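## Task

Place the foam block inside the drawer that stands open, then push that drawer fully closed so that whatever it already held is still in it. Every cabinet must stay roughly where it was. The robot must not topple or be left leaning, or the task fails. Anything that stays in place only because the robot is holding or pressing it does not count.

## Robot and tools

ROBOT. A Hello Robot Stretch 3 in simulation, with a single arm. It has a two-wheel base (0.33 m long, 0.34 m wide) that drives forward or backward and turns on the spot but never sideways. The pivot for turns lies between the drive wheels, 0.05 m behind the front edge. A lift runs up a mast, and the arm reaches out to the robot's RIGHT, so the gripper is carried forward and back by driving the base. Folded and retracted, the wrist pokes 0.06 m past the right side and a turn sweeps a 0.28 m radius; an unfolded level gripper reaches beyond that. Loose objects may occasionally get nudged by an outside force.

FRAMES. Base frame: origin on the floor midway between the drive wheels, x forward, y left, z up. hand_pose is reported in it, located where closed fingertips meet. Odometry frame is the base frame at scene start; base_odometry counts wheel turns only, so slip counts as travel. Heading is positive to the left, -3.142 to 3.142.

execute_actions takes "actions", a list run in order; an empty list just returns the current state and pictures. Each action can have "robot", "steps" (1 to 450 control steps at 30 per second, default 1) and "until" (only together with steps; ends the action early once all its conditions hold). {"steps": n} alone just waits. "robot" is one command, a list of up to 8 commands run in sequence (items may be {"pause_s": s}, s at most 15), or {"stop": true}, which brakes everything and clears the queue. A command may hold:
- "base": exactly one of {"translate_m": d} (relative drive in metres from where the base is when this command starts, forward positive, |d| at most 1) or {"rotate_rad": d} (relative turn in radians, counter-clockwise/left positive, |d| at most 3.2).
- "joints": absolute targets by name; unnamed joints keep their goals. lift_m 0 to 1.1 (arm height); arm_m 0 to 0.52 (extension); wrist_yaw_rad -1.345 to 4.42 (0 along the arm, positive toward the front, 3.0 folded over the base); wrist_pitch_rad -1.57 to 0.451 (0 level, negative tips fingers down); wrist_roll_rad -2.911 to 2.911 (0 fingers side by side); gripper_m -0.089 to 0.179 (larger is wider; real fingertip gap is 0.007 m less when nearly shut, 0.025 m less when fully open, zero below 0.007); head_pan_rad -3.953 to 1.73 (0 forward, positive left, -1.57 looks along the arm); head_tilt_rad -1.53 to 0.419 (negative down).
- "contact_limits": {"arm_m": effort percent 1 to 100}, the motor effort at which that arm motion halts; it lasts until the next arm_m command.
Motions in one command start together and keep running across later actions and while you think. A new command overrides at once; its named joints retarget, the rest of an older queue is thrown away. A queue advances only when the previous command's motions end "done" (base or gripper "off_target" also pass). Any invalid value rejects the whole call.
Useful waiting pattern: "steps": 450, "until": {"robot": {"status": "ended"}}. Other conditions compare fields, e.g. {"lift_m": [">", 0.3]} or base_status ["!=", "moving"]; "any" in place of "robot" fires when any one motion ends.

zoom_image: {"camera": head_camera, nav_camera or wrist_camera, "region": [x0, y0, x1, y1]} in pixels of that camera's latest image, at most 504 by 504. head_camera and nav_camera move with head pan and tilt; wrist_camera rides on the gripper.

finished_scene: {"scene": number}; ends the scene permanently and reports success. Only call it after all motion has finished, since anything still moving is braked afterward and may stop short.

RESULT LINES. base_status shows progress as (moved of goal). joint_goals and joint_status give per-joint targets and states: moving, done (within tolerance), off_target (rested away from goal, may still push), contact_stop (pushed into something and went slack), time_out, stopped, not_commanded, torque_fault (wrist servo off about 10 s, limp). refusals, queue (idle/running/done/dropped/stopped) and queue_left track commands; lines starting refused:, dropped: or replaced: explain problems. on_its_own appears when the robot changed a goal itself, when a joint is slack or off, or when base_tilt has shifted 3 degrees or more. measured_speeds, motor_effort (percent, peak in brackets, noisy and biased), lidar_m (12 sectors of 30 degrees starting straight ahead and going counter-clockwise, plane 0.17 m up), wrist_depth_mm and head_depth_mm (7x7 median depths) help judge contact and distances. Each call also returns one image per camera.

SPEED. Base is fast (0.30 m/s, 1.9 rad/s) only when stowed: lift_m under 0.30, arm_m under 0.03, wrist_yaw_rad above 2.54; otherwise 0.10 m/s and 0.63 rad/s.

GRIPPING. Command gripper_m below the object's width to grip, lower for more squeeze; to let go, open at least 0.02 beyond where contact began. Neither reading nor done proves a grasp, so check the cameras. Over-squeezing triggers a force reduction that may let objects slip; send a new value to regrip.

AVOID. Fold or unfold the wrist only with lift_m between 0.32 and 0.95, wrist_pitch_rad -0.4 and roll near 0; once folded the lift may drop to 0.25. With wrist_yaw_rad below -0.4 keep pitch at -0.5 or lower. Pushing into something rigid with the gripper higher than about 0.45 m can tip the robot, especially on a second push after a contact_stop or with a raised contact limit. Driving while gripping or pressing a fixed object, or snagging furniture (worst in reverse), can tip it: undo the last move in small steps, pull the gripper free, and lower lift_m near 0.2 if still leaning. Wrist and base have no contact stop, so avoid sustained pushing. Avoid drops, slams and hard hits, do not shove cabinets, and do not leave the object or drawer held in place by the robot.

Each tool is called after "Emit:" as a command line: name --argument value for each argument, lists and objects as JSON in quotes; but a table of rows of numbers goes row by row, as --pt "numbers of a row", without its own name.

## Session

Emit:
execute_actions --actions '[]'

Scene clock: 0.00 s.
robot.base_odometry: x=+0.000 y=+0.000 heading=+0.000 (m, m, rad; robot's odometry frame)
robot.turned_by_wheels: +0.000 (rad since the last result)
robot.turned_by_imu: +0.000 (rad since the last result)
robot.base_tilt: forward=+1.2 right=-0.4 (deg)
robot.lidar_m: 2.32 2.02 1.42 2.31 2.73 2.17 2.04 1.74 1.26 1.42 2.02 2.02
robot.head_depth_mm: 2131 2185 2216 2241 2262 2305 2080 / 2284 2382 2428 2471 2489 2516 2093 / 2351 2610 2670 2706 2753 2734 2082 / 2350 2675 2704 2741 2765 2744 2083 / 2320 2439 2467 2488 2526 2532 2096 / 2195 2231 2268 2283 2336 2340 2111 / 2051 2064 2102 2116 2141 2172 2087
robot.base_status: not_commanded
robot.joint_positions: lift_m=+0.326 arm_m=+0.000 wrist_yaw_rad=+2.840 wrist_pitch_rad=-0.360 wrist_roll_rad=+0.000 gripper_m=+0.037 head_pan_rad=-0.001 head_tilt_rad=-0.022
robot.joint_goals: lift_m=+0.326 arm_m=+0.000 wrist_yaw_rad=+2.840 wrist_pitch_rad=-0.360 wrist_roll_rad=+0.000 gripper_m=+0.037 head_pan_rad=-0.001 head_tilt_rad=-0.022
robot.joint_status: lift_m=not_commanded arm_m=not_commanded wrist_yaw_rad=not_commanded wrist_pitch_rad=not_commanded wrist_roll_rad=not_commanded gripper_m=not_commanded head_pan_rad=not_commanded head_tilt_rad=not_commanded
robot.measured_speeds: translate_m=+0.000 rotate_rad=+0.000 lift_m=+0.000 arm_m=+0.000 wrist_yaw_rad=+0.000 wrist_pitch_rad=+0.000 wrist_roll_rad=+0.000 head_pan_rad=+0.000 head_tilt_rad=+0.000
robot: refusals=0 queue=idle queue_left=0
robot.motor_effort: left_wheel=+0 right_wheel=+0 lift_m=+35 arm_m=+0 wrist_yaw_rad=+0 wrist_pitch_rad=+9 wrist_roll_rad=+0 gripper_m=+0 head_pan_rad=+1 head_tilt_rad=+3 (%)
robot.hand_pose: x=+0.0476 y=+0.0763 z=+0.3519 quat_wxyz=(+0.230, +0.707, +0.021, +0.669) (m; robot's base frame)
robot.wrist_depth_mm: - - - - - - - / - - - - - - - / - - - - - - - / - - - - - 930 889 / - 886 827 807 764 742 698 / - 698 674 632 - 589 569 / 589 - 535 525 510 506 484
pictures: head_camera (sideways: a quarter turn clockwise sets it upright), nav_camera (sideways: a quarter turn counterclockwise sets it upright), wrist_camera
camera_calibration (this result's frames):
head_camera: T_world_to_cam=[[-0.103679, 0.0237781, -0.994327, 1.3206], [-0.0956571, 0.994842, 0.0337646, -0.0391132], [0.99, 0.098615, -0.10087, 0.0929022], [0, 0, 0, 1]] pos_world=[0.041204, -0.00165141, 1.3238]
nav_camera: T_world_to_cam=[[0.0367078, 0.0677512, 0.997027, -1.26046], [0.0831883, -0.994443, 0.0645129, -0.0343176], [0.995858, 0.0805728, -0.0421399, 0.00796685], [0, 0, 0, 1]] pos_world=[0.0411898, 0.050629, 1.25926]
wrist_camera: T_world_to_cam=[[0.921616, -0.382906, -0.0633016, 0.00381241], [-0.23314, -0.415821, -0.879055, 0.390286], [0.310273, 0.82491, -0.472498, 0.251681], [0, 0, 0, 1]] pos_world=[0.00938798, -0.0438651, 0.462243]
Images, in order (width x height): head_camera 896x504, nav_camera 672x504, wrist_camera 644x364.

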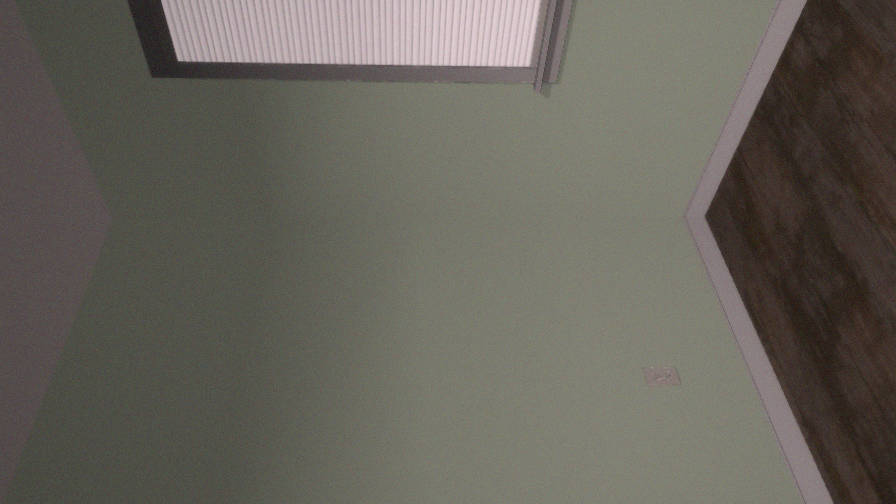

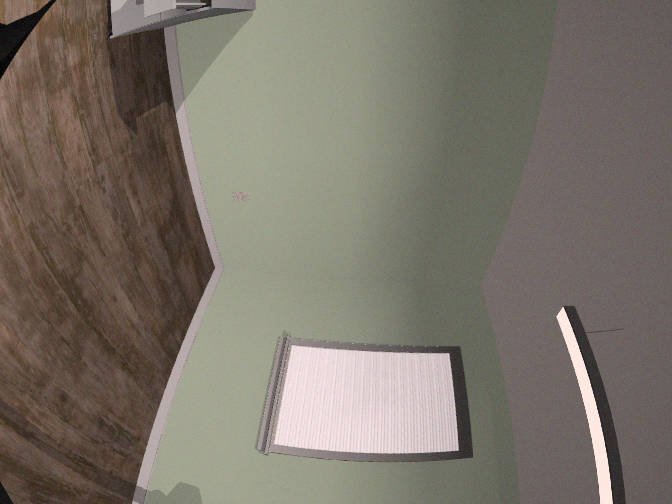

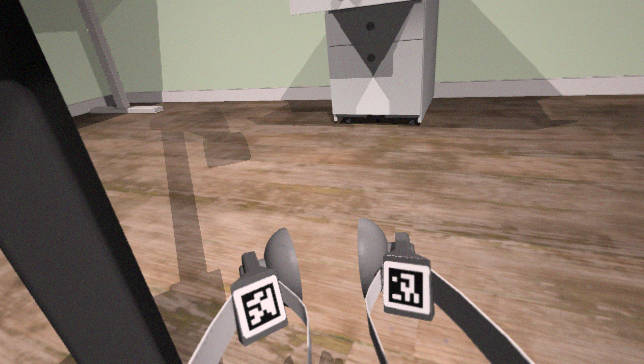

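Emit:
execute_actions --actions '[{"robot":{"base":{"rotate_rad":2.0},"joints":{"head_pan_rad":-0.1,"head_tilt_rad":-0.4,"wrist_pitch_rad":-0.4,"wrist_yaw_rad":3.0,"lift_m":0.27}},"steps":450,"until":{"robot":{"status":"ended"}}}]'

Scene clock: 2.80 s.
robot.base_odometry: x=+0.000 y=+0.000 heading=+2.000 (m, m, rad; robot's odometry frame)
robot.turned_by_wheels: +2.000 (rad since the last result)
robot.turned_by_imu: +1.964 (rad since the last result)
robot.base_tilt: forward=+1.1 right=-0.5 (deg)
robot.lidar_m: 2.31 2.17 2.20 1.76 1.28 1.35 2.05 2.02 2.19 2.03 1.42 2.18
robot.head_depth_mm: 2630 2753 2948 2904 2155 1677 1391 / 2898 3001 3246 2959 2154 1685 1387 / 2752 2881 3198 3058 2173 1692 1392 / 2622 2763 3043 3055 2211 1690 1401 / 2492 2647 2911 3033 2190 1714 1403 / 2380 2566 2767 2846 2221 1717 1411 / 2301 2479 2647 2778 2204 1728 1418
robot.base_status: done (rotate_rad +1.9999 of +2.0000)
robot.joint_positions: lift_m=+0.271 arm_m=+0.000 wrist_yaw_rad=+2.998 wrist_pitch_rad=-0.415 wrist_roll_rad=+0.000 gripper_m=+0.037 head_pan_rad=-0.093 head_tilt_rad=-0.396
robot.joint_goals: lift_m=+0.270 arm_m=+0.000 wrist_yaw_rad=+3.000 wrist_pitch_rad=-0.400 wrist_roll_rad=+0.000 gripper_m=+0.037 head_pan_rad=-0.100 head_tilt_rad=-0.400
robot.joint_status: lift_m=done arm_m=not_commanded wrist_yaw_rad=done wrist_pitch_rad=done wrist_roll_rad=not_commanded gripper_m=not_commanded head_pan_rad=done head_tilt_rad=done
robot.measured_speeds: translate_m=+0.000 rotate_rad=+0.000 lift_m=+0.000 arm_m=+0.000 wrist_yaw_rad=+0.000 wrist_pitch_rad=+0.000 wrist_roll_rad=+0.000 head_pan_rad=+0.000 head_tilt_rad=+0.000
robot: refusals=0 queue=done queue_left=0
robot.motor_effort: left_wheel=-3(9) right_wheel=+2(13) lift_m=+18(35) arm_m=-1(1) wrist_yaw_rad=+2(2) wrist_pitch_rad=+9(10) wrist_roll_rad=+0(0) gripper_m=+0(0) head_pan_rad=-3(15) head_tilt_rad=-1(24) (%)
robot.hand_pose: x=+0.0109 y=+0.0779 z=+0.2840 quat_wxyz=(+0.195, +0.700, +0.096, +0.680) (m; robot's base frame)
robot.wrist_depth_mm: - - - - - - - / - - - - - - - / - - - - - - 957 / 960 - 870 827 787 745 708 / 742 695 682 643 634 590 566 / 581 563 - 529 - 490 472 / 483 481 - - 426 420 408
pictures: head_camera (sideways: a quarter turn clockwise sets it upright), nav_camera (sideways: a quarter turn counterclockwise sets it upright), wrist_camera
camera_calibration (this result's frames):
head_camera: T_world_to_cam=[[-0.454994, 0.0662046, -0.88803, 1.18389], [0.0147257, 0.997656, 0.0668325, -0.0828126], [0.890373, 0.0173316, -0.454902, 0.554284], [0, 0, 0, 1]] pos_world=[0.0463641, -0.00536737, 1.30901]
nav_camera: T_world_to_cam=[[0.402264, 0.0305499, 0.915014, -1.15545], [0.00943372, -0.999528, 0.0292243, 0.0120971], [0.915475, -0.00312389, -0.402362, 0.477317], [0, 0, 0, 1]] pos_world=[0.0277099, 0.0488814, 1.24896]
wrist_camera: T_world_to_cam=[[0.969999, -0.236044, -0.0581854, 0.0204659], [-0.171439, -0.494458, -0.852127, 0.320503], [0.17237, 0.836537, -0.52009, 0.243733], [0, 0, 0, 1]] pos_world=[-0.00691744, -0.0405857, 0.401063]
Images, in order (width x height): head_camera 896x504, nav_camera 672x504, wrist_camera 644x364.

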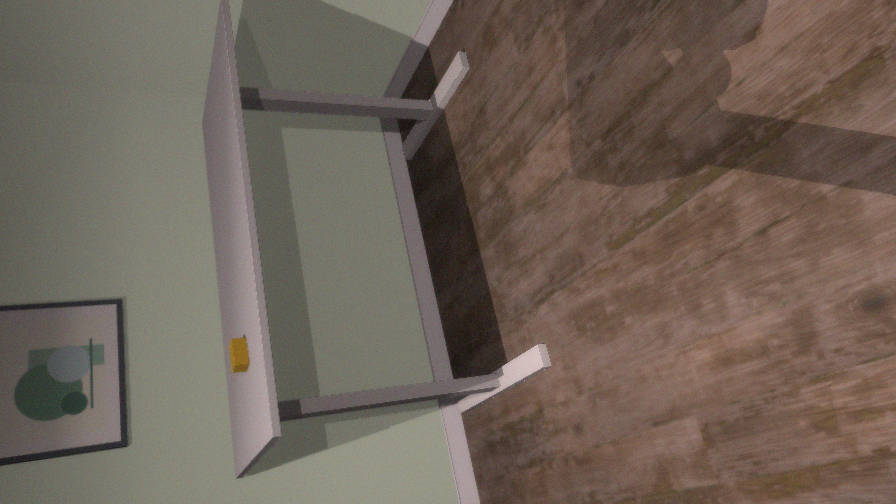

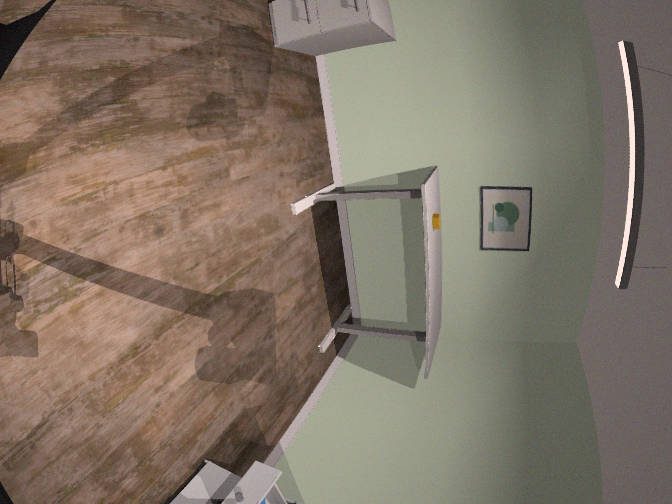

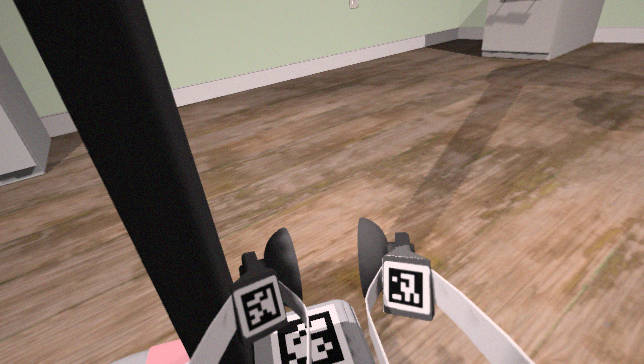

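Emit:
execute_actions --actions '[{"robot":[{"base":{"rotate_rad":0.05}},{"base":{"translate_m":1.0}}],"steps":450,"until":{"robot":{"translate_m":[">",0.63]}}},{"robot":[{"base":{"translate_m":1.0},"joints":{"head_pan_rad":-1.57,"head_tilt_rad":-0.6}},{"base":{"rotate_rad":1.9}},{"joints":{"lift_m":1.05,"gripper_m":0.175}}],"steps":450,"until":{"robot":{"lift_m":[">",0.4]}}},{"robot":[{"joints":{"lift_m":1.05,"wrist_yaw_rad":1.2}},{"joints":{"wrist_yaw_rad":0}}],"steps":450,"until":{"robot":{"status":"ended"}}}]'

Scene clock: 23.13 s.
robot.base_odometry: x=-0.752 y=+1.447 heading=-2.333 (m, m, rad; robot's odometry frame)
robot.turned_by_wheels: +1.950 (rad since the last result)
robot.turned_by_imu: +1.915 (rad since the last result)
robot.base_tilt: forward=+1.1 right=-0.4 (deg)
robot.lidar_m: 2.29 2.36 2.49 3.53 1.35 1.38 1.47 1.36 1.26 0.75 1.24 1.39
robot.head_depth_mm: 1026 1100 - - - - 1178 / 1026 1106 - - - - 1182 / 1034 1093 - - - 1439 1236 / 1034 1097 768 599 1091 1358 1216 / 1038 1102 776 561 1657 1457 1248 / 1037 1150 786 586 1662 1456 1259 / 1042 1153 1303 635 1667 1469 1267
robot.base_status: done (rotate_rad +1.8999 of +1.9000)
robot.joint_positions: lift_m=+1.049 arm_m=+0.000 wrist_yaw_rad=+0.003 wrist_pitch_rad=-0.415 wrist_roll_rad=+0.000 gripper_m=+0.175 head_pan_rad=-1.563 head_tilt_rad=-0.593
robot.joint_goals: lift_m=+1.050 arm_m=+0.000 wrist_yaw_rad=+0.000 wrist_pitch_rad=-0.400 wrist_roll_rad=+0.000 gripper_m=+0.175 head_pan_rad=-1.570 head_tilt_rad=-0.600
robot.joint_status: lift_m=done arm_m=not_commanded wrist_yaw_rad=done wrist_pitch_rad=done wrist_roll_rad=not_commanded gripper_m=done head_pan_rad=done head_tilt_rad=done
robot.measured_speeds: translate_m=+0.000 rotate_rad=+0.000 lift_m=+0.000 arm_m=+0.000 wrist_yaw_rad=+0.000 wrist_pitch_rad=+0.000 wrist_roll_rad=+0.000 head_pan_rad=+0.000 head_tilt_rad=+0.000
robot: refusals=0 queue=done queue_left=0
robot.motor_effort: left_wheel=-3(12) right_wheel=+2(12) lift_m=+49(51) arm_m=-1(1) wrist_yaw_rad=-2(3) wrist_pitch_rad=+9(9) wrist_roll_rad=+1(0) gripper_m=+0(99) head_pan_rad=-3(39) head_tilt_rad=-3(20) (%)
robot.hand_pose: x=-0.0209 y=-0.3694 z=+1.0627 quat_wxyz=(+0.692, +0.147, -0.691, -0.145) (m; robot's base frame)
robot.wrist_depth_mm: 779 800 844 866 914 929 964 / 853 879 911 928 944 898 821 / 914 937 714 680 623 584 541 / 974 982 499 446 451 427 412 / - 400 386 370 351 349 335 / - 330 314 299 291 282 - / - 263 262 258 264 - -
pictures: head_camera (sideways: a quarter turn clockwise sets it upright), nav_camera (sideways: a quarter turn counterclockwise sets it upright), wrist_camera
camera_calibration (this result's frames):
head_camera: T_world_to_cam=[[0.01895, 0.624656, -0.78067, 1.04102], [0.994203, 0.0708814, 0.0808492, -0.107017], [0.105838, -0.777677, -0.619691, 0.773469], [0, 0, 0, 1]] pos_world=[0.0048066, -0.041183, 1.30066]
nav_camera: T_world_to_cam=[[0.0720703, -0.568968, 0.819196, -1.02847], [-0.993503, -0.113483, 0.00858632, 0.0450883], [0.0880794, -0.814492, -0.57345, 0.704976], [0, 0, 0, 1]] pos_world=[0.0568236, -0.0058518, 1.2464]
wrist_camera: T_world_to_cam=[[-0.994039, 0.0922075, -0.0581671, 0.0712091], [0.0975665, 0.514331, -0.852023, 1.13561], [-0.0486458, -0.85262, -0.520262, 0.400077], [0, 0, 0, 1]] pos_world=[-0.0205506, -0.249531, 1.17985]
Images, in order (width x height): head_camera 896x504, nav_camera 672x504, wrist_camera 644x364.

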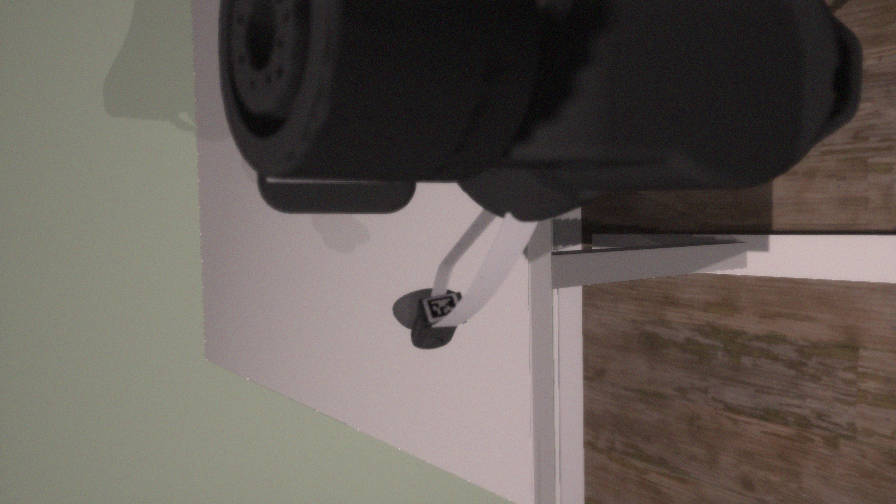

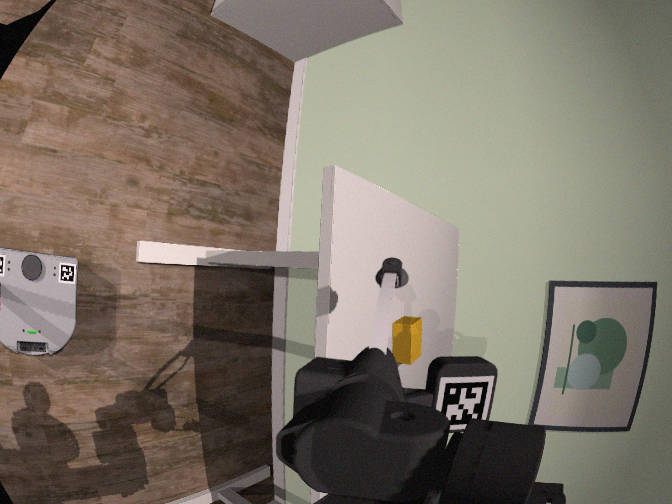

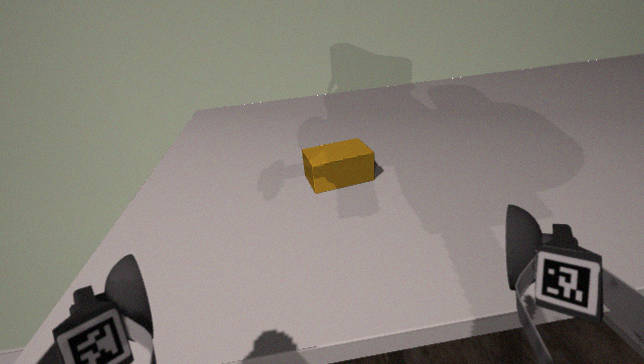

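Emit:
execute_actions --actions '[{"robot":{"base":{"translate_m":-0.105},"joints":{"lift_m":0.96,"arm_m":0.24,"wrist_yaw_rad":0.25}},"steps":450,"until":{"robot":{"status":"ended"}}}]'

Scene clock: 26.13 s.
robot.base_odometry: x=-0.679 y=+1.523 heading=-2.333 (m, m, rad; robot's odometry frame)
robot.turned_by_wheels: +0.000 (rad since the last result)
robot.turned_by_imu: +0.000 (rad since the last result)
robot.base_tilt: forward=+1.1 right=-0.5 (deg)
robot.lidar_m: 1.77 2.45 2.58 3.52 1.27 1.38 1.36 1.28 1.27 0.77 0.77 1.49
robot.head_depth_mm: 1025 1104 - 545 1617 1433 1225 / 1028 1110 - 533 1627 1430 1230 / 1034 1096 - 535 1641 1441 1237 / 1036 1098 680 575 1640 1449 1243 / 1038 1103 794 582 1072 1352 1211 / 1040 1108 783 587 1670 1468 1257 / 1045 1162 794 590 1675 1469 1262
robot.base_status: done (translate_m -0.1050 of -0.1050)
robot.joint_positions: lift_m=+0.961 arm_m=+0.240 wrist_yaw_rad=+0.249 wrist_pitch_rad=-0.415 wrist_roll_rad=+0.000 gripper_m=+0.175 head_pan_rad=-1.563 head_tilt_rad=-0.593
robot.joint_goals: lift_m=+0.960 arm_m=+0.240 wrist_yaw_rad=+0.250 wrist_pitch_rad=-0.400 wrist_roll_rad=+0.000 gripper_m=+0.175 head_pan_rad=-1.570 head_tilt_rad=-0.600
robot.joint_status: lift_m=done arm_m=done wrist_yaw_rad=done wrist_pitch_rad=done wrist_roll_rad=not_commanded gripper_m=done head_pan_rad=done head_tilt_rad=done
robot.measured_speeds: translate_m=+0.000 rotate_rad=+0.000 lift_m=+0.000 arm_m=+0.000 wrist_yaw_rad=+0.000 wrist_pitch_rad=+0.000 wrist_roll_rad=+0.000 head_pan_rad=+0.000 head_tilt_rad=+0.000
robot: refusals=0 queue=done queue_left=0
robot.motor_effort: left_wheel=-2(9) right_wheel=+3(4) lift_m=+18(50) arm_m=+4(4) wrist_yaw_rad=+1(3) wrist_pitch_rad=+9(9) wrist_roll_rad=+1(0) gripper_m=+1(0) head_pan_rad=-3(4) head_tilt_rad=-2(3) (%)
robot.hand_pose: x=+0.0338 y=-0.6026 z=+0.9739 quat_wxyz=(+0.705, +0.231, -0.668, -0.059) (m; robot's base frame)
robot.wrist_depth_mm: 725 705 681 663 642 625 605 / 802 739 734 694 603 545 490 / 867 561 444 406 376 354 332 / 900 326 302 198 257 262 251 / 257 247 228 197 203 214 205 / 206 202 192 185 179 173 - / - 162 161 156 152 148 143
pictures: head_camera (sideways: a quarter turn clockwise sets it upright), nav_camera (sideways: a quarter turn counterclockwise sets it upright), wrist_camera
camera_calibration (this result's frames):
head_camera: T_world_to_cam=[[0.0189501, 0.624656, -0.78067, 1.04102], [0.994203, 0.0708812, 0.0808492, -0.107017], [0.105838, -0.777677, -0.619691, 0.773469], [0, 0, 0, 1]] pos_world=[0.00480659, -0.041183, 1.30066]
nav_camera: T_world_to_cam=[[0.0720702, -0.568968, 0.819196, -1.02847], [-0.993503, -0.113483, 0.0085863, 0.0450883], [0.0880793, -0.814492, -0.57345, 0.704976], [0, 0, 0, 1]] pos_world=[0.0568236, -0.0058518, 1.2464]
wrist_camera: T_world_to_cam=[[-0.986558, -0.152711, -0.0581538, -0.00588459], [-0.0306936, 0.522721, -0.851951, 1.18384], [0.1605, -0.838714, -0.520383, 0.159117], [0, 0, 0, 1]] pos_world=[0.00499237, -0.486261, 1.09103]
Images, in order (width x height): head_camera 896x504, nav_camera 672x504, wrist_camera 644x364.

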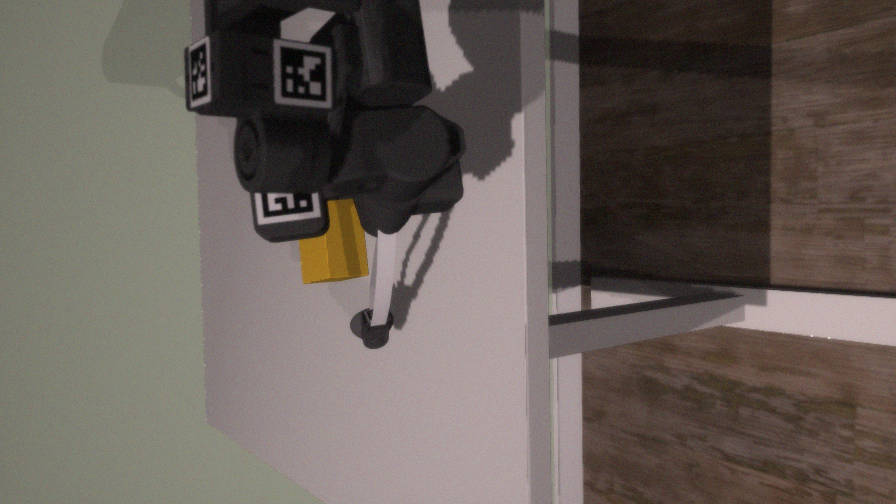

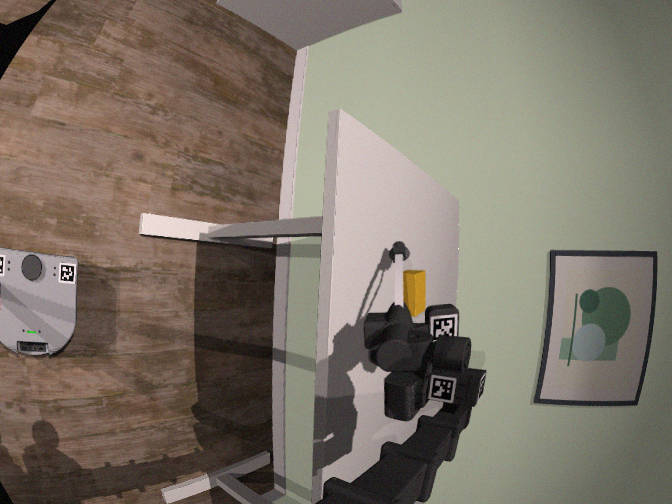

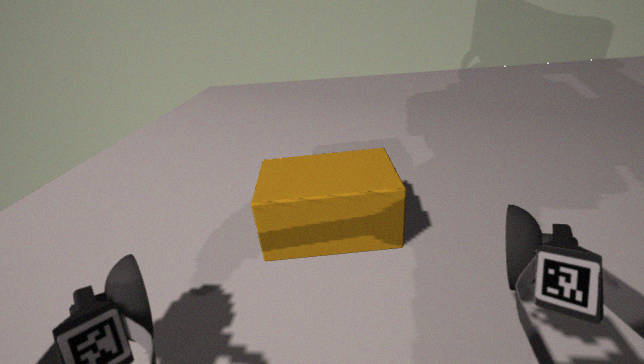

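Emit:
execute_actions --actions '[{"robot":[{"joints":{"lift_m":0.955,"arm_m":0.315,"head_pan_rad":-3.7,"head_tilt_rad":-0.6}},{"joints":{"gripper_m":0.06}},{"joints":{"lift_m":0.99}}],"steps":450,"until":{"robot":{"status":"ended"}}}]'

Scene clock: 30.23 s.
robot.base_odometry: x=-0.679 y=+1.523 heading=-2.333 (m, m, rad; robot's odometry frame)
robot.turned_by_wheels: +0.000 (rad since the last result)
robot.turned_by_imu: -0.001 (rad since the last result)
robot.base_tilt: forward=+1.1 right=-0.5 (deg)
robot.lidar_m: 1.77 2.46 2.59 3.52 1.27 1.38 1.36 1.28 1.27 0.77 0.77 1.49
robot.head_depth_mm: 1577 - - - - - 1208 / 1481 - - - - - 1214 / 1401 - - - - - 1214 / 1333 - - - - - 1196 / 1278 1399 - - - - - / 1239 1360 - - - - - / 1179 1283 - - - - -
robot.base_status: done (translate_m -0.1050 of -0.1050)
robot.joint_positions: lift_m=+0.989 arm_m=+0.315 wrist_yaw_rad=+0.249 wrist_pitch_rad=-0.417 wrist_roll_rad=+0.000 gripper_m=+0.061 head_pan_rad=-3.693 head_tilt_rad=-0.593
robot.joint_goals: lift_m=+0.990 arm_m=+0.315 wrist_yaw_rad=+0.250 wrist_pitch_rad=-0.400 wrist_roll_rad=+0.000 gripper_m=+0.060 head_pan_rad=-3.700 head_tilt_rad=-0.600
robot.joint_status: lift_m=done arm_m=done wrist_yaw_rad=done wrist_pitch_rad=done wrist_roll_rad=not_commanded gripper_m=done head_pan_rad=done head_tilt_rad=done
robot.measured_speeds: translate_m=+0.000 rotate_rad=+0.000 lift_m=+0.000 arm_m=+0.000 wrist_yaw_rad=+0.000 wrist_pitch_rad=+0.000 wrist_roll_rad=+0.000 head_pan_rad=+0.000 head_tilt_rad=+0.000
robot: refusals=0 queue=done queue_left=0
robot.motor_effort: left_wheel=-3(3) right_wheel=+3(3) lift_m=+49(51) arm_m=+4(3) wrist_yaw_rad=+1(1) wrist_pitch_rad=+10(10) wrist_roll_rad=+0(0) gripper_m=-19(98) head_pan_rad=-4(44) head_tilt_rad=-3(0) (%)
robot.hand_pose: x=+0.0338 y=-0.6773 z=+1.0022 quat_wxyz=(+0.705, +0.231, -0.668, -0.060) (m; robot's base frame)
robot.wrist_depth_mm: 654 628 612 589 572 559 541 / 713 688 671 638 616 591 574 / 770 734 521 479 452 422 398 / 851 386 366 344 327 314 299 / 310 292 165 146 141 252 240 / 244 240 124 125 127 - 200 / 203 200 135 137 171 176 176
pictures: head_camera (sideways: a quarter turn clockwise sets it upright), nav_camera (sideways: a quarter turn counterclockwise sets it upright), wrist_camera
camera_calibration (this result's frames):
head_camera: T_world_to_cam=[[0.519627, -0.347191, -0.78067, 1.03796], [-0.466912, -0.8806, 0.0808492, -0.0981037], [-0.715529, 0.322493, -0.619691, 0.778479], [0, 0, 0, 1]] pos_world=[-0.0281352, 0.0229274, 1.30066]
nav_camera: T_world_to_cam=[[-0.520655, 0.240491, 0.819196, -1.02485], [0.430417, 0.902589, 0.00858631, 0.0364024], [-0.737332, 0.357066, -0.57345, 0.710011], [0, 0, 0, 1]] pos_world=[-0.0257499, -0.0399087, 1.2464]
wrist_camera: T_world_to_cam=[[-0.98657, -0.152711, -0.0579545, -0.0158888], [-0.0311963, 0.52445, -0.850869, 1.24714], [0.160331, -0.837634, -0.522171, 0.113705], [0, 0, 0, 1]] pos_world=[0.00500017, -0.561245, 1.1196]
Images, in order (width x height): head_camera 896x504, nav_camera 672x504, wrist_camera 644x364.

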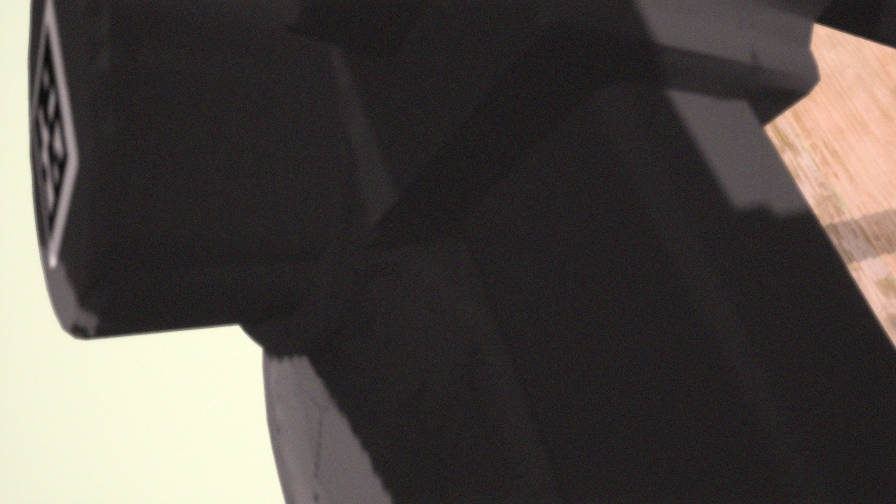

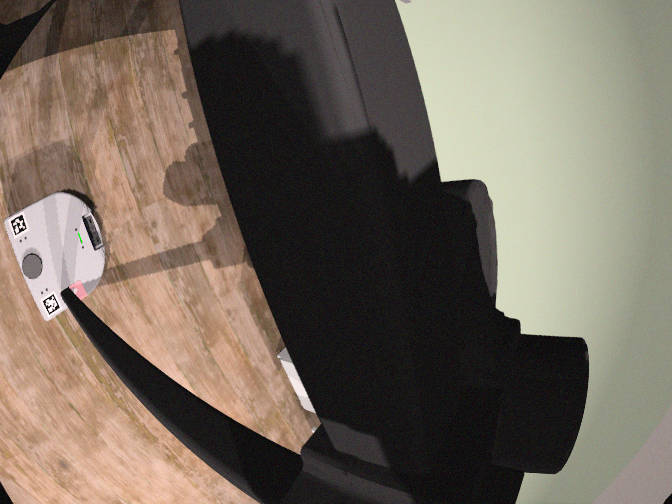

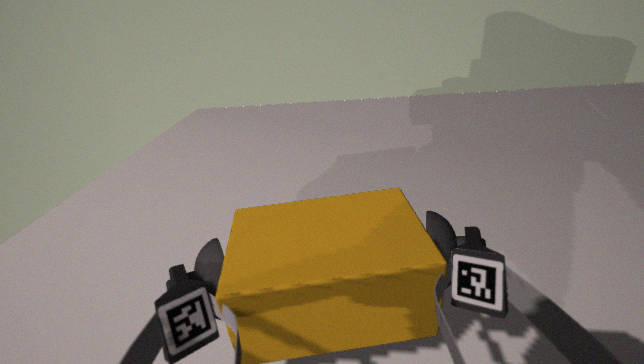

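Emit:
execute_actions --actions '[{"robot":{"joints":{"arm_m":0,"lift_m":1.02,"wrist_yaw_rad":0,"head_tilt_rad":-0.85,"head_pan_rad":-1.85}},"steps":30},{"robot":[{"base":{"rotate_rad":-1.58}},{"base":{"translate_m":-1.0},"joints":{"wrist_pitch_rad":-0.9}}],"steps":450,"until":{"robot":{"status":"ended"}}},{"steps":300,"until":{"robot":{"status":"ended"}}}]'

Scene clock: 45.77 s.
robot.base_odometry: x=+0.038 y=+0.825 heading=+2.370 (m, m, rad; robot's odometry frame)
robot.turned_by_wheels: -1.580 (rad since the last result)
robot.turned_by_imu: -1.562 (rad since the last result)
robot.base_tilt: forward=+1.1 right=-0.4 (deg)
robot.lidar_m: 1.74 2.04 2.08 2.35 2.28 2.67 2.55 2.07 0.85 0.81 1.44 1.91
robot.head_depth_mm: - - - - - 1257 1133 / - - - - - 1264 1152 / - - - - - 1261 1154 / 1329 - - - - 1252 1145 / 1300 - - - - 1285 1154 / 1266 - 1722 1696 1471 1294 1158 / 1235 1404 1646 1712 1477 1301 1162
robot.base_status: done (translate_m -1.0000 of -1.0000)
robot.joint_positions: lift_m=+1.019 arm_m=+0.000 wrist_yaw_rad=+0.001 wrist_pitch_rad=-0.908 wrist_roll_rad=+0.000 gripper_m=+0.061 head_pan_rad=-1.857 head_tilt_rad=-0.840
robot.joint_goals: lift_m=+1.020 arm_m=+0.000 wrist_yaw_rad=+0.000 wrist_pitch_rad=-0.900 wrist_roll_rad=+0.000 gripper_m=+0.060 head_pan_rad=-1.850 head_tilt_rad=-0.850
robot.joint_status: lift_m=done arm_m=done wrist_yaw_rad=done wrist_pitch_rad=done wrist_roll_rad=not_commanded gripper_m=done head_pan_rad=done head_tilt_rad=done
robot.measured_speeds: translate_m=+0.000 rotate_rad=+0.000 lift_m=+0.000 arm_m=+0.000 wrist_yaw_rad=+0.000 wrist_pitch_rad=+0.000 wrist_roll_rad=+0.000 head_pan_rad=+0.000 head_tilt_rad=+0.000
robot: refusals=0 queue=done queue_left=0
robot.motor_effort: left_wheel=+3(9) right_wheel=-2(6) lift_m=+49(52) arm_m=-4(4) wrist_yaw_rad=+0(3) wrist_pitch_rad=+5(7) wrist_roll_rad=+1(0) gripper_m=-20(20) head_pan_rad=+3(45) head_tilt_rad=-4(22) (%)
robot.hand_pose: x=-0.0215 y=-0.2838 z=+0.9412 quat_wxyz=(+0.636, +0.311, -0.635, -0.310) (m; robot's base frame)
robot.wrist_depth_mm: - - - 788 780 - - / - - - 747 833 - - / - - - 754 735 - - / - - - 660 599 697 - / - - 165 147 141 - - / - - 124 126 128 - - / - - 135 137 948 988 958
pictures: head_camera (sideways: a quarter turn clockwise sets it upright), nav_camera (sideways: a quarter turn counterclockwise sets it upright), wrist_camera
camera_calibration (this result's frames):
head_camera: T_world_to_cam=[[0.24725, 0.757244, -0.604524, 0.810078], [0.9661, -0.24049, 0.0938906, -0.123795], [-0.0742837, -0.607245, -0.791034, 0.99741], [0, 0, 0, 1]] pos_world=[-0.00660189, -0.0375258, 1.29032]
nav_camera: T_world_to_cam=[[-0.147137, -0.740886, 0.655316, -0.813541], [-0.983548, 0.17979, -0.0175678, 0.0790758], [-0.104803, -0.647119, -0.755151, 0.942493], [0, 0, 0, 1]] pos_world=[0.0568495, -0.00705269, 1.24624]
wrist_camera: T_world_to_cam=[[-0.993854, 0.110524, -0.00623806, 0.012048], [0.09841, 0.856304, -0.507009, 0.76049], [-0.0506951, -0.504507, -0.861918, 0.830094], [0, 0, 0, 1]] pos_world=[-0.0207842, -0.233755, 1.10112]
Images, in order (width x height): head_camera 896x504, nav_camera 672x504, wrist_camera 644x364.

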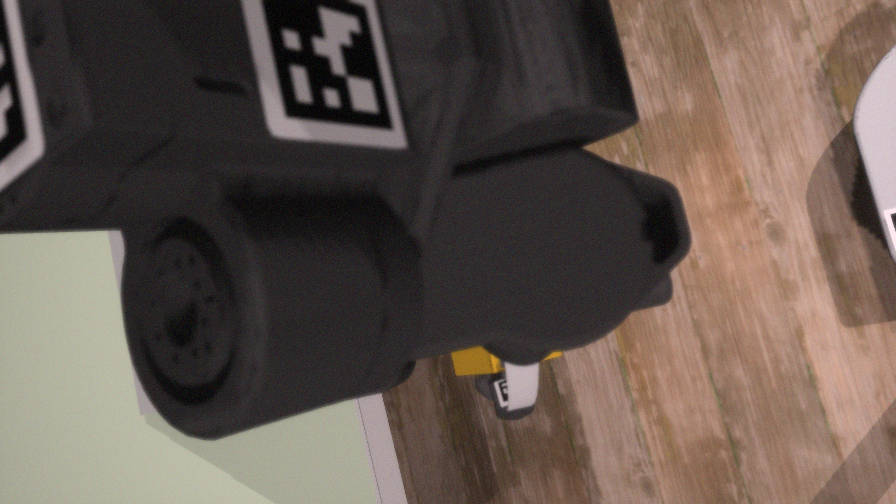

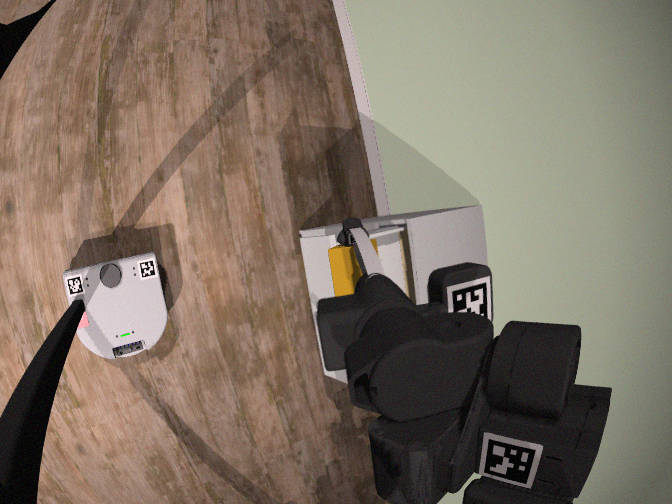

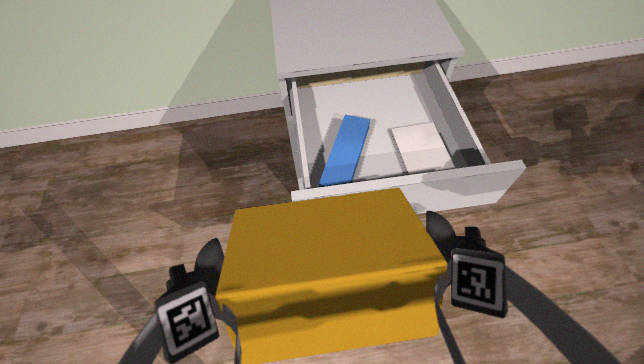

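Emit:
execute_actions --actions '[{"robot":[{"base":{"translate_m":-0.21},"joints":{"arm_m":0.44,"lift_m":0.77,"head_pan_rad":-1.57}}],"steps":450,"until":{"robot":{"status":"ended"}}}]'

Scene clock: 50.10 s.
robot.base_odometry: x=+0.188 y=+0.679 heading=+2.370 (m, m, rad; robot's odometry frame)
robot.turned_by_wheels: +0.000 (rad since the last result)
robot.turned_by_imu: -0.001 (rad since the last result)
robot.base_tilt: forward=+1.1 right=-0.5 (deg)
robot.lidar_m: 1.95 2.19 2.35 2.34 1.93 2.45 2.34 2.08 1.48 0.81 0.84 1.93
robot.head_depth_mm: 1294 1469 - - 1394 1259 1121 / 1292 - 1078 953 1369 1266 1133 / 1298 1254 1068 968 1383 1269 1148 / 1293 1187 1080 969 1395 1278 1143 / 1299 1238 1074 965 1396 1283 1154 / 1298 1510 1796 1693 1462 1298 1157 / 1298 1493 1800 1709 1479 1302 1164
robot.base_status: done (translate_m -0.2100 of -0.2100)
robot.joint_positions: lift_m=+0.771 arm_m=+0.440 wrist_yaw_rad=+0.001 wrist_pitch_rad=-0.910 wrist_roll_rad=+0.000 gripper_m=+0.061 head_pan_rad=-1.577 head_tilt_rad=-0.840
robot.joint_goals: lift_m=+0.770 arm_m=+0.440 wrist_yaw_rad=+0.000 wrist_pitch_rad=-0.900 wrist_roll_rad=+0.000 gripper_m=+0.060 head_pan_rad=-1.570 head_tilt_rad=-0.850
robot.joint_status: lift_m=done arm_m=done wrist_yaw_rad=done wrist_pitch_rad=done wrist_roll_rad=not_commanded gripper_m=done head_pan_rad=done head_tilt_rad=done
robot.measured_speeds: translate_m=+0.000 rotate_rad=+0.000 lift_m=+0.000 arm_m=+0.000 wrist_yaw_rad=+0.000 wrist_pitch_rad=+0.000 wrist_roll_rad=+0.000 head_pan_rad=+0.000 head_tilt_rad=+0.000
robot: refusals=0 queue=done queue_left=0
robot.motor_effort: left_wheel=+2(3) right_wheel=-2(8) lift_m=+19(49) arm_m=+4(5) wrist_yaw_rad=+0(1) wrist_pitch_rad=+6(6) wrist_roll_rad=+0(0) gripper_m=-20(20) head_pan_rad=+5(30) head_tilt_rad=-4(4) (%)
robot.hand_pose: x=-0.0215 y=-0.7230 z=+0.6922 quat_wxyz=(+0.635, +0.311, -0.635, -0.311) (m; robot's base frame)
robot.wrist_depth_mm: 670 369 360 354 348 877 937 / 341 320 313 307 301 - - / 289 282 278 274 269 281 - / 253 255 260 261 334 970 996 / 893 353 166 146 141 889 888 / 859 327 124 126 127 - 820 / 774 300 135 137 279 286 768
pictures: head_camera (sideways: a quarter turn clockwise sets it upright), nav_camera (sideways: a quarter turn counterclockwise sets it upright), wrist_camera
camera_calibration (this result's frames):
head_camera: T_world_to_cam=[[0.0284948, 0.796077, -0.604524, 0.811412], [0.994943, 0.0356854, 0.0938906, -0.123971], [0.0963169, -0.604142, -0.791035, 0.99637], [0, 0, 0, 1]] pos_world=[0.00425616, -0.0395742, 1.29032]
nav_camera: T_world_to_cam=[[0.0632069, -0.752706, 0.655315, -0.814824], [-0.994948, -0.0988434, -0.0175678, 0.0791455], [0.077997, -0.650894, -0.755151, 0.941378], [0, 0, 0, 1]] pos_world=[0.0568234, 0.00723784, 1.24624]
wrist_camera: T_world_to_cam=[[-0.99382, 0.110836, -0.00608061, 0.059104], [0.0986707, 0.85699, -0.505799, 1.00994], [-0.0508497, -0.503273, -0.86263, 0.395306], [0, 0, 0, 1]] pos_world=[-0.0208113, -0.67311, 0.852187]
Images, in order (width x height): head_camera 896x504, nav_camera 672x504, wrist_camera 644x364.

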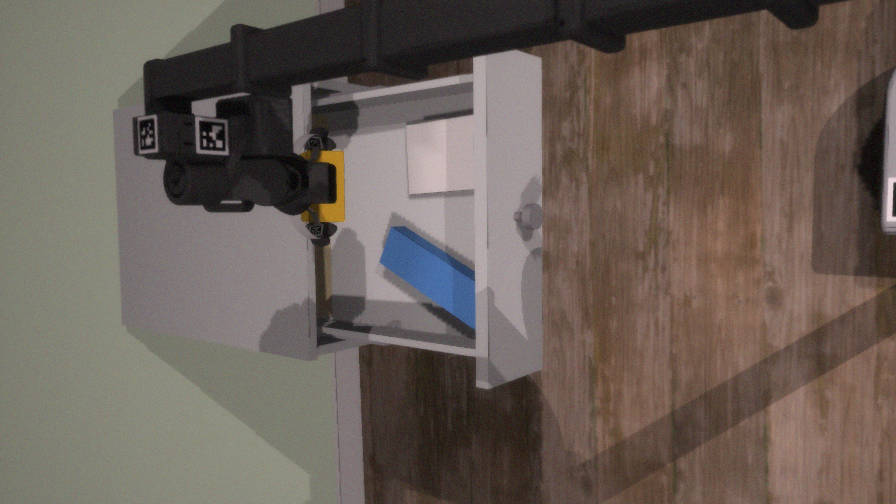

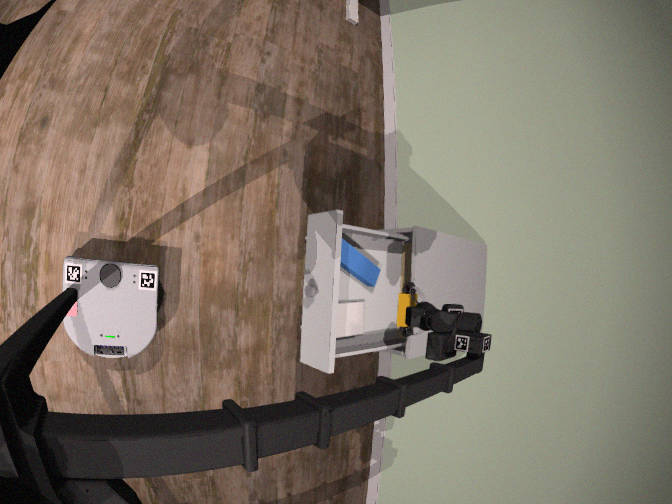

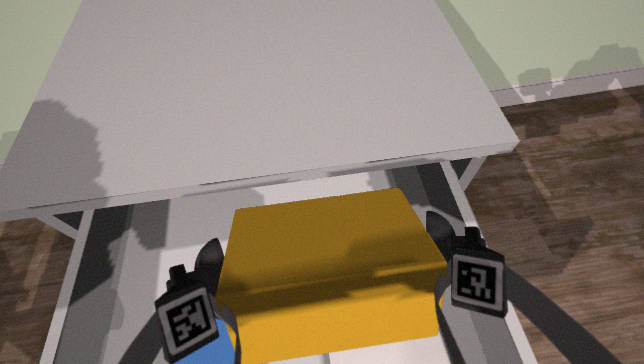

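Emit:
execute_actions --actions '[{"robot":[{"base":{"translate_m":0.012},"joints":{"arm_m":0.48}},{"joints":{"lift_m":0.645}}],"steps":450,"until":{"robot":{"status":"ended"}}}]'

Scene clock: 53.27 s.
robot.base_odometry: x=+0.180 y=+0.687 heading=+2.370 (m, m, rad; robot's odometry frame)
robot.turned_by_wheels: +0.000 (rad since the last result)
robot.turned_by_imu: +0.000 (rad since the last result)
robot.base_tilt: forward=+1.1 right=-0.4 (deg)
robot.lidar_m: 1.94 2.18 2.33 2.35 1.94 2.46 2.35 2.08 1.47 0.81 1.44 1.92
robot.head_depth_mm: 1296 1502 1778 1650 1439 - - / 1300 1187 - 961 1376 1259 1140 / 1296 1177 - 965 1387 1271 1144 / 1296 1180 1082 965 1393 1279 1149 / 1294 1268 1079 976 1406 1279 1152 / 1301 1508 1792 1693 1459 1294 1154 / 1299 1502 1807 1715 1471 1293 1162
robot.base_status: done (translate_m +0.0120 of +0.0120)
robot.joint_positions: lift_m=+0.646 arm_m=+0.480 wrist_yaw_rad=+0.001 wrist_pitch_rad=-0.910 wrist_roll_rad=+0.000 gripper_m=+0.061 head_pan_rad=-1.577 head_tilt_rad=-0.840
robot.joint_goals: lift_m=+0.645 arm_m=+0.480 wrist_yaw_rad=+0.000 wrist_pitch_rad=-0.900 wrist_roll_rad=+0.000 gripper_m=+0.060 head_pan_rad=-1.570 head_tilt_rad=-0.850
robot.joint_status: lift_m=done arm_m=done wrist_yaw_rad=done wrist_pitch_rad=done wrist_roll_rad=not_commanded gripper_m=done head_pan_rad=done head_tilt_rad=done
robot.measured_speeds: translate_m=+0.000 rotate_rad=+0.000 lift_m=+0.000 arm_m=+0.000 wrist_yaw_rad=+0.000 wrist_pitch_rad=+0.000 wrist_roll_rad=+0.000 head_pan_rad=+0.000 head_tilt_rad=+0.000
robot: refusals=0 queue=done queue_left=0
robot.motor_effort: left_wheel=+2(8) right_wheel=-2(4) lift_m=+19(20) arm_m=+4(5) wrist_yaw_rad=+0(0) wrist_pitch_rad=+6(6) wrist_roll_rad=+1(0) gripper_m=-20(20) head_pan_rad=+3(4) head_tilt_rad=-4(4) (%)
robot.hand_pose: x=-0.0215 y=-0.7630 z=+0.5672 quat_wxyz=(+0.635, +0.311, -0.635, -0.311) (m; robot's base frame)
robot.wrist_depth_mm: 147 145 142 140 137 135 136 / 128 127 128 130 136 204 191 / 238 257 261 267 268 232 874 / 246 250 247 244 240 229 182 / 227 225 165 146 141 217 169 / 208 208 124 126 128 - 173 / 192 191 136 137 171 181 168
pictures: head_camera (sideways: a quarter turn clockwise sets it upright), nav_camera (sideways: a quarter turn counterclockwise sets it upright), wrist_camera
camera_calibration (this result's frames):
head_camera: T_world_to_cam=[[0.0284945, 0.796077, -0.604524, 0.811412], [0.994943, 0.0356858, 0.0938906, -0.123971], [0.0963171, -0.604142, -0.791035, 0.99637], [0, 0, 0, 1]] pos_world=[0.00425618, -0.0395742, 1.29032]
nav_camera: T_world_to_cam=[[0.0632072, -0.752706, 0.655315, -0.814824], [-0.994948, -0.0988438, -0.0175678, 0.0791455], [0.0779973, -0.650894, -0.755151, 0.941378], [0, 0, 0, 1]] pos_world=[0.0568234, 0.00723786, 1.24624]
wrist_camera: T_world_to_cam=[[-0.99382, 0.110836, -0.0060798, 0.0627772], [0.0986708, 0.856994, -0.505792, 0.980992], [-0.0508497, -0.503266, -0.862634, 0.267352], [0, 0, 0, 1]] pos_world=[-0.0208113, -0.713113, 0.727187]
Images, in order (width x height): head_camera 896x504, nav_camera 672x504, wrist_camera 644x364.

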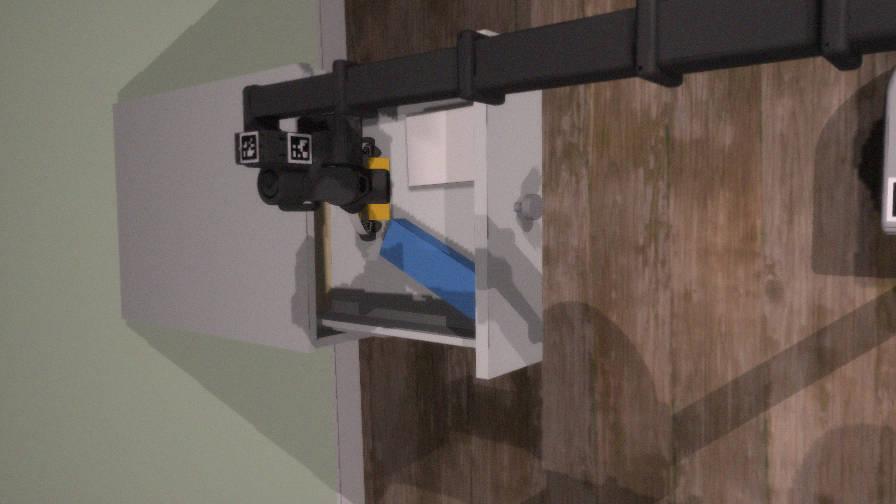

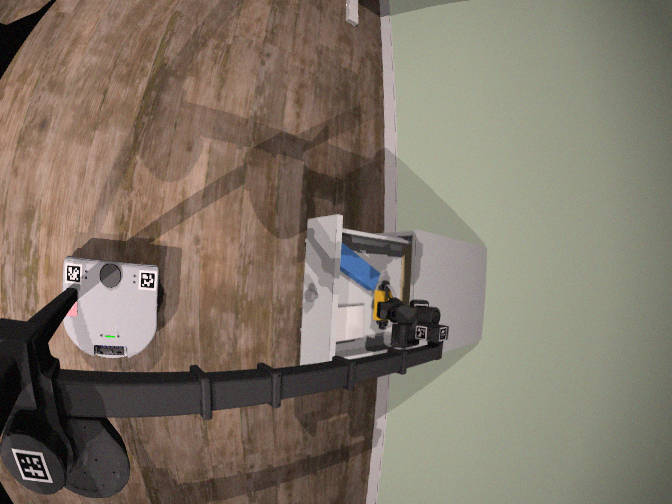

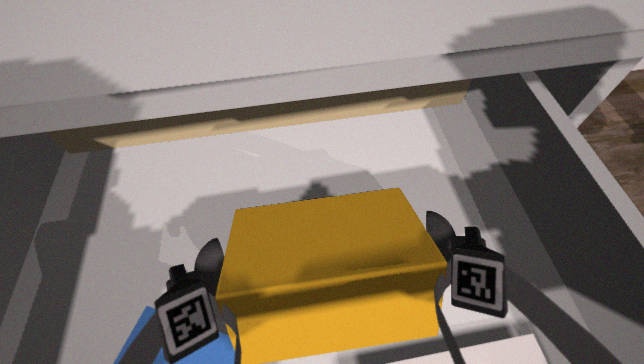

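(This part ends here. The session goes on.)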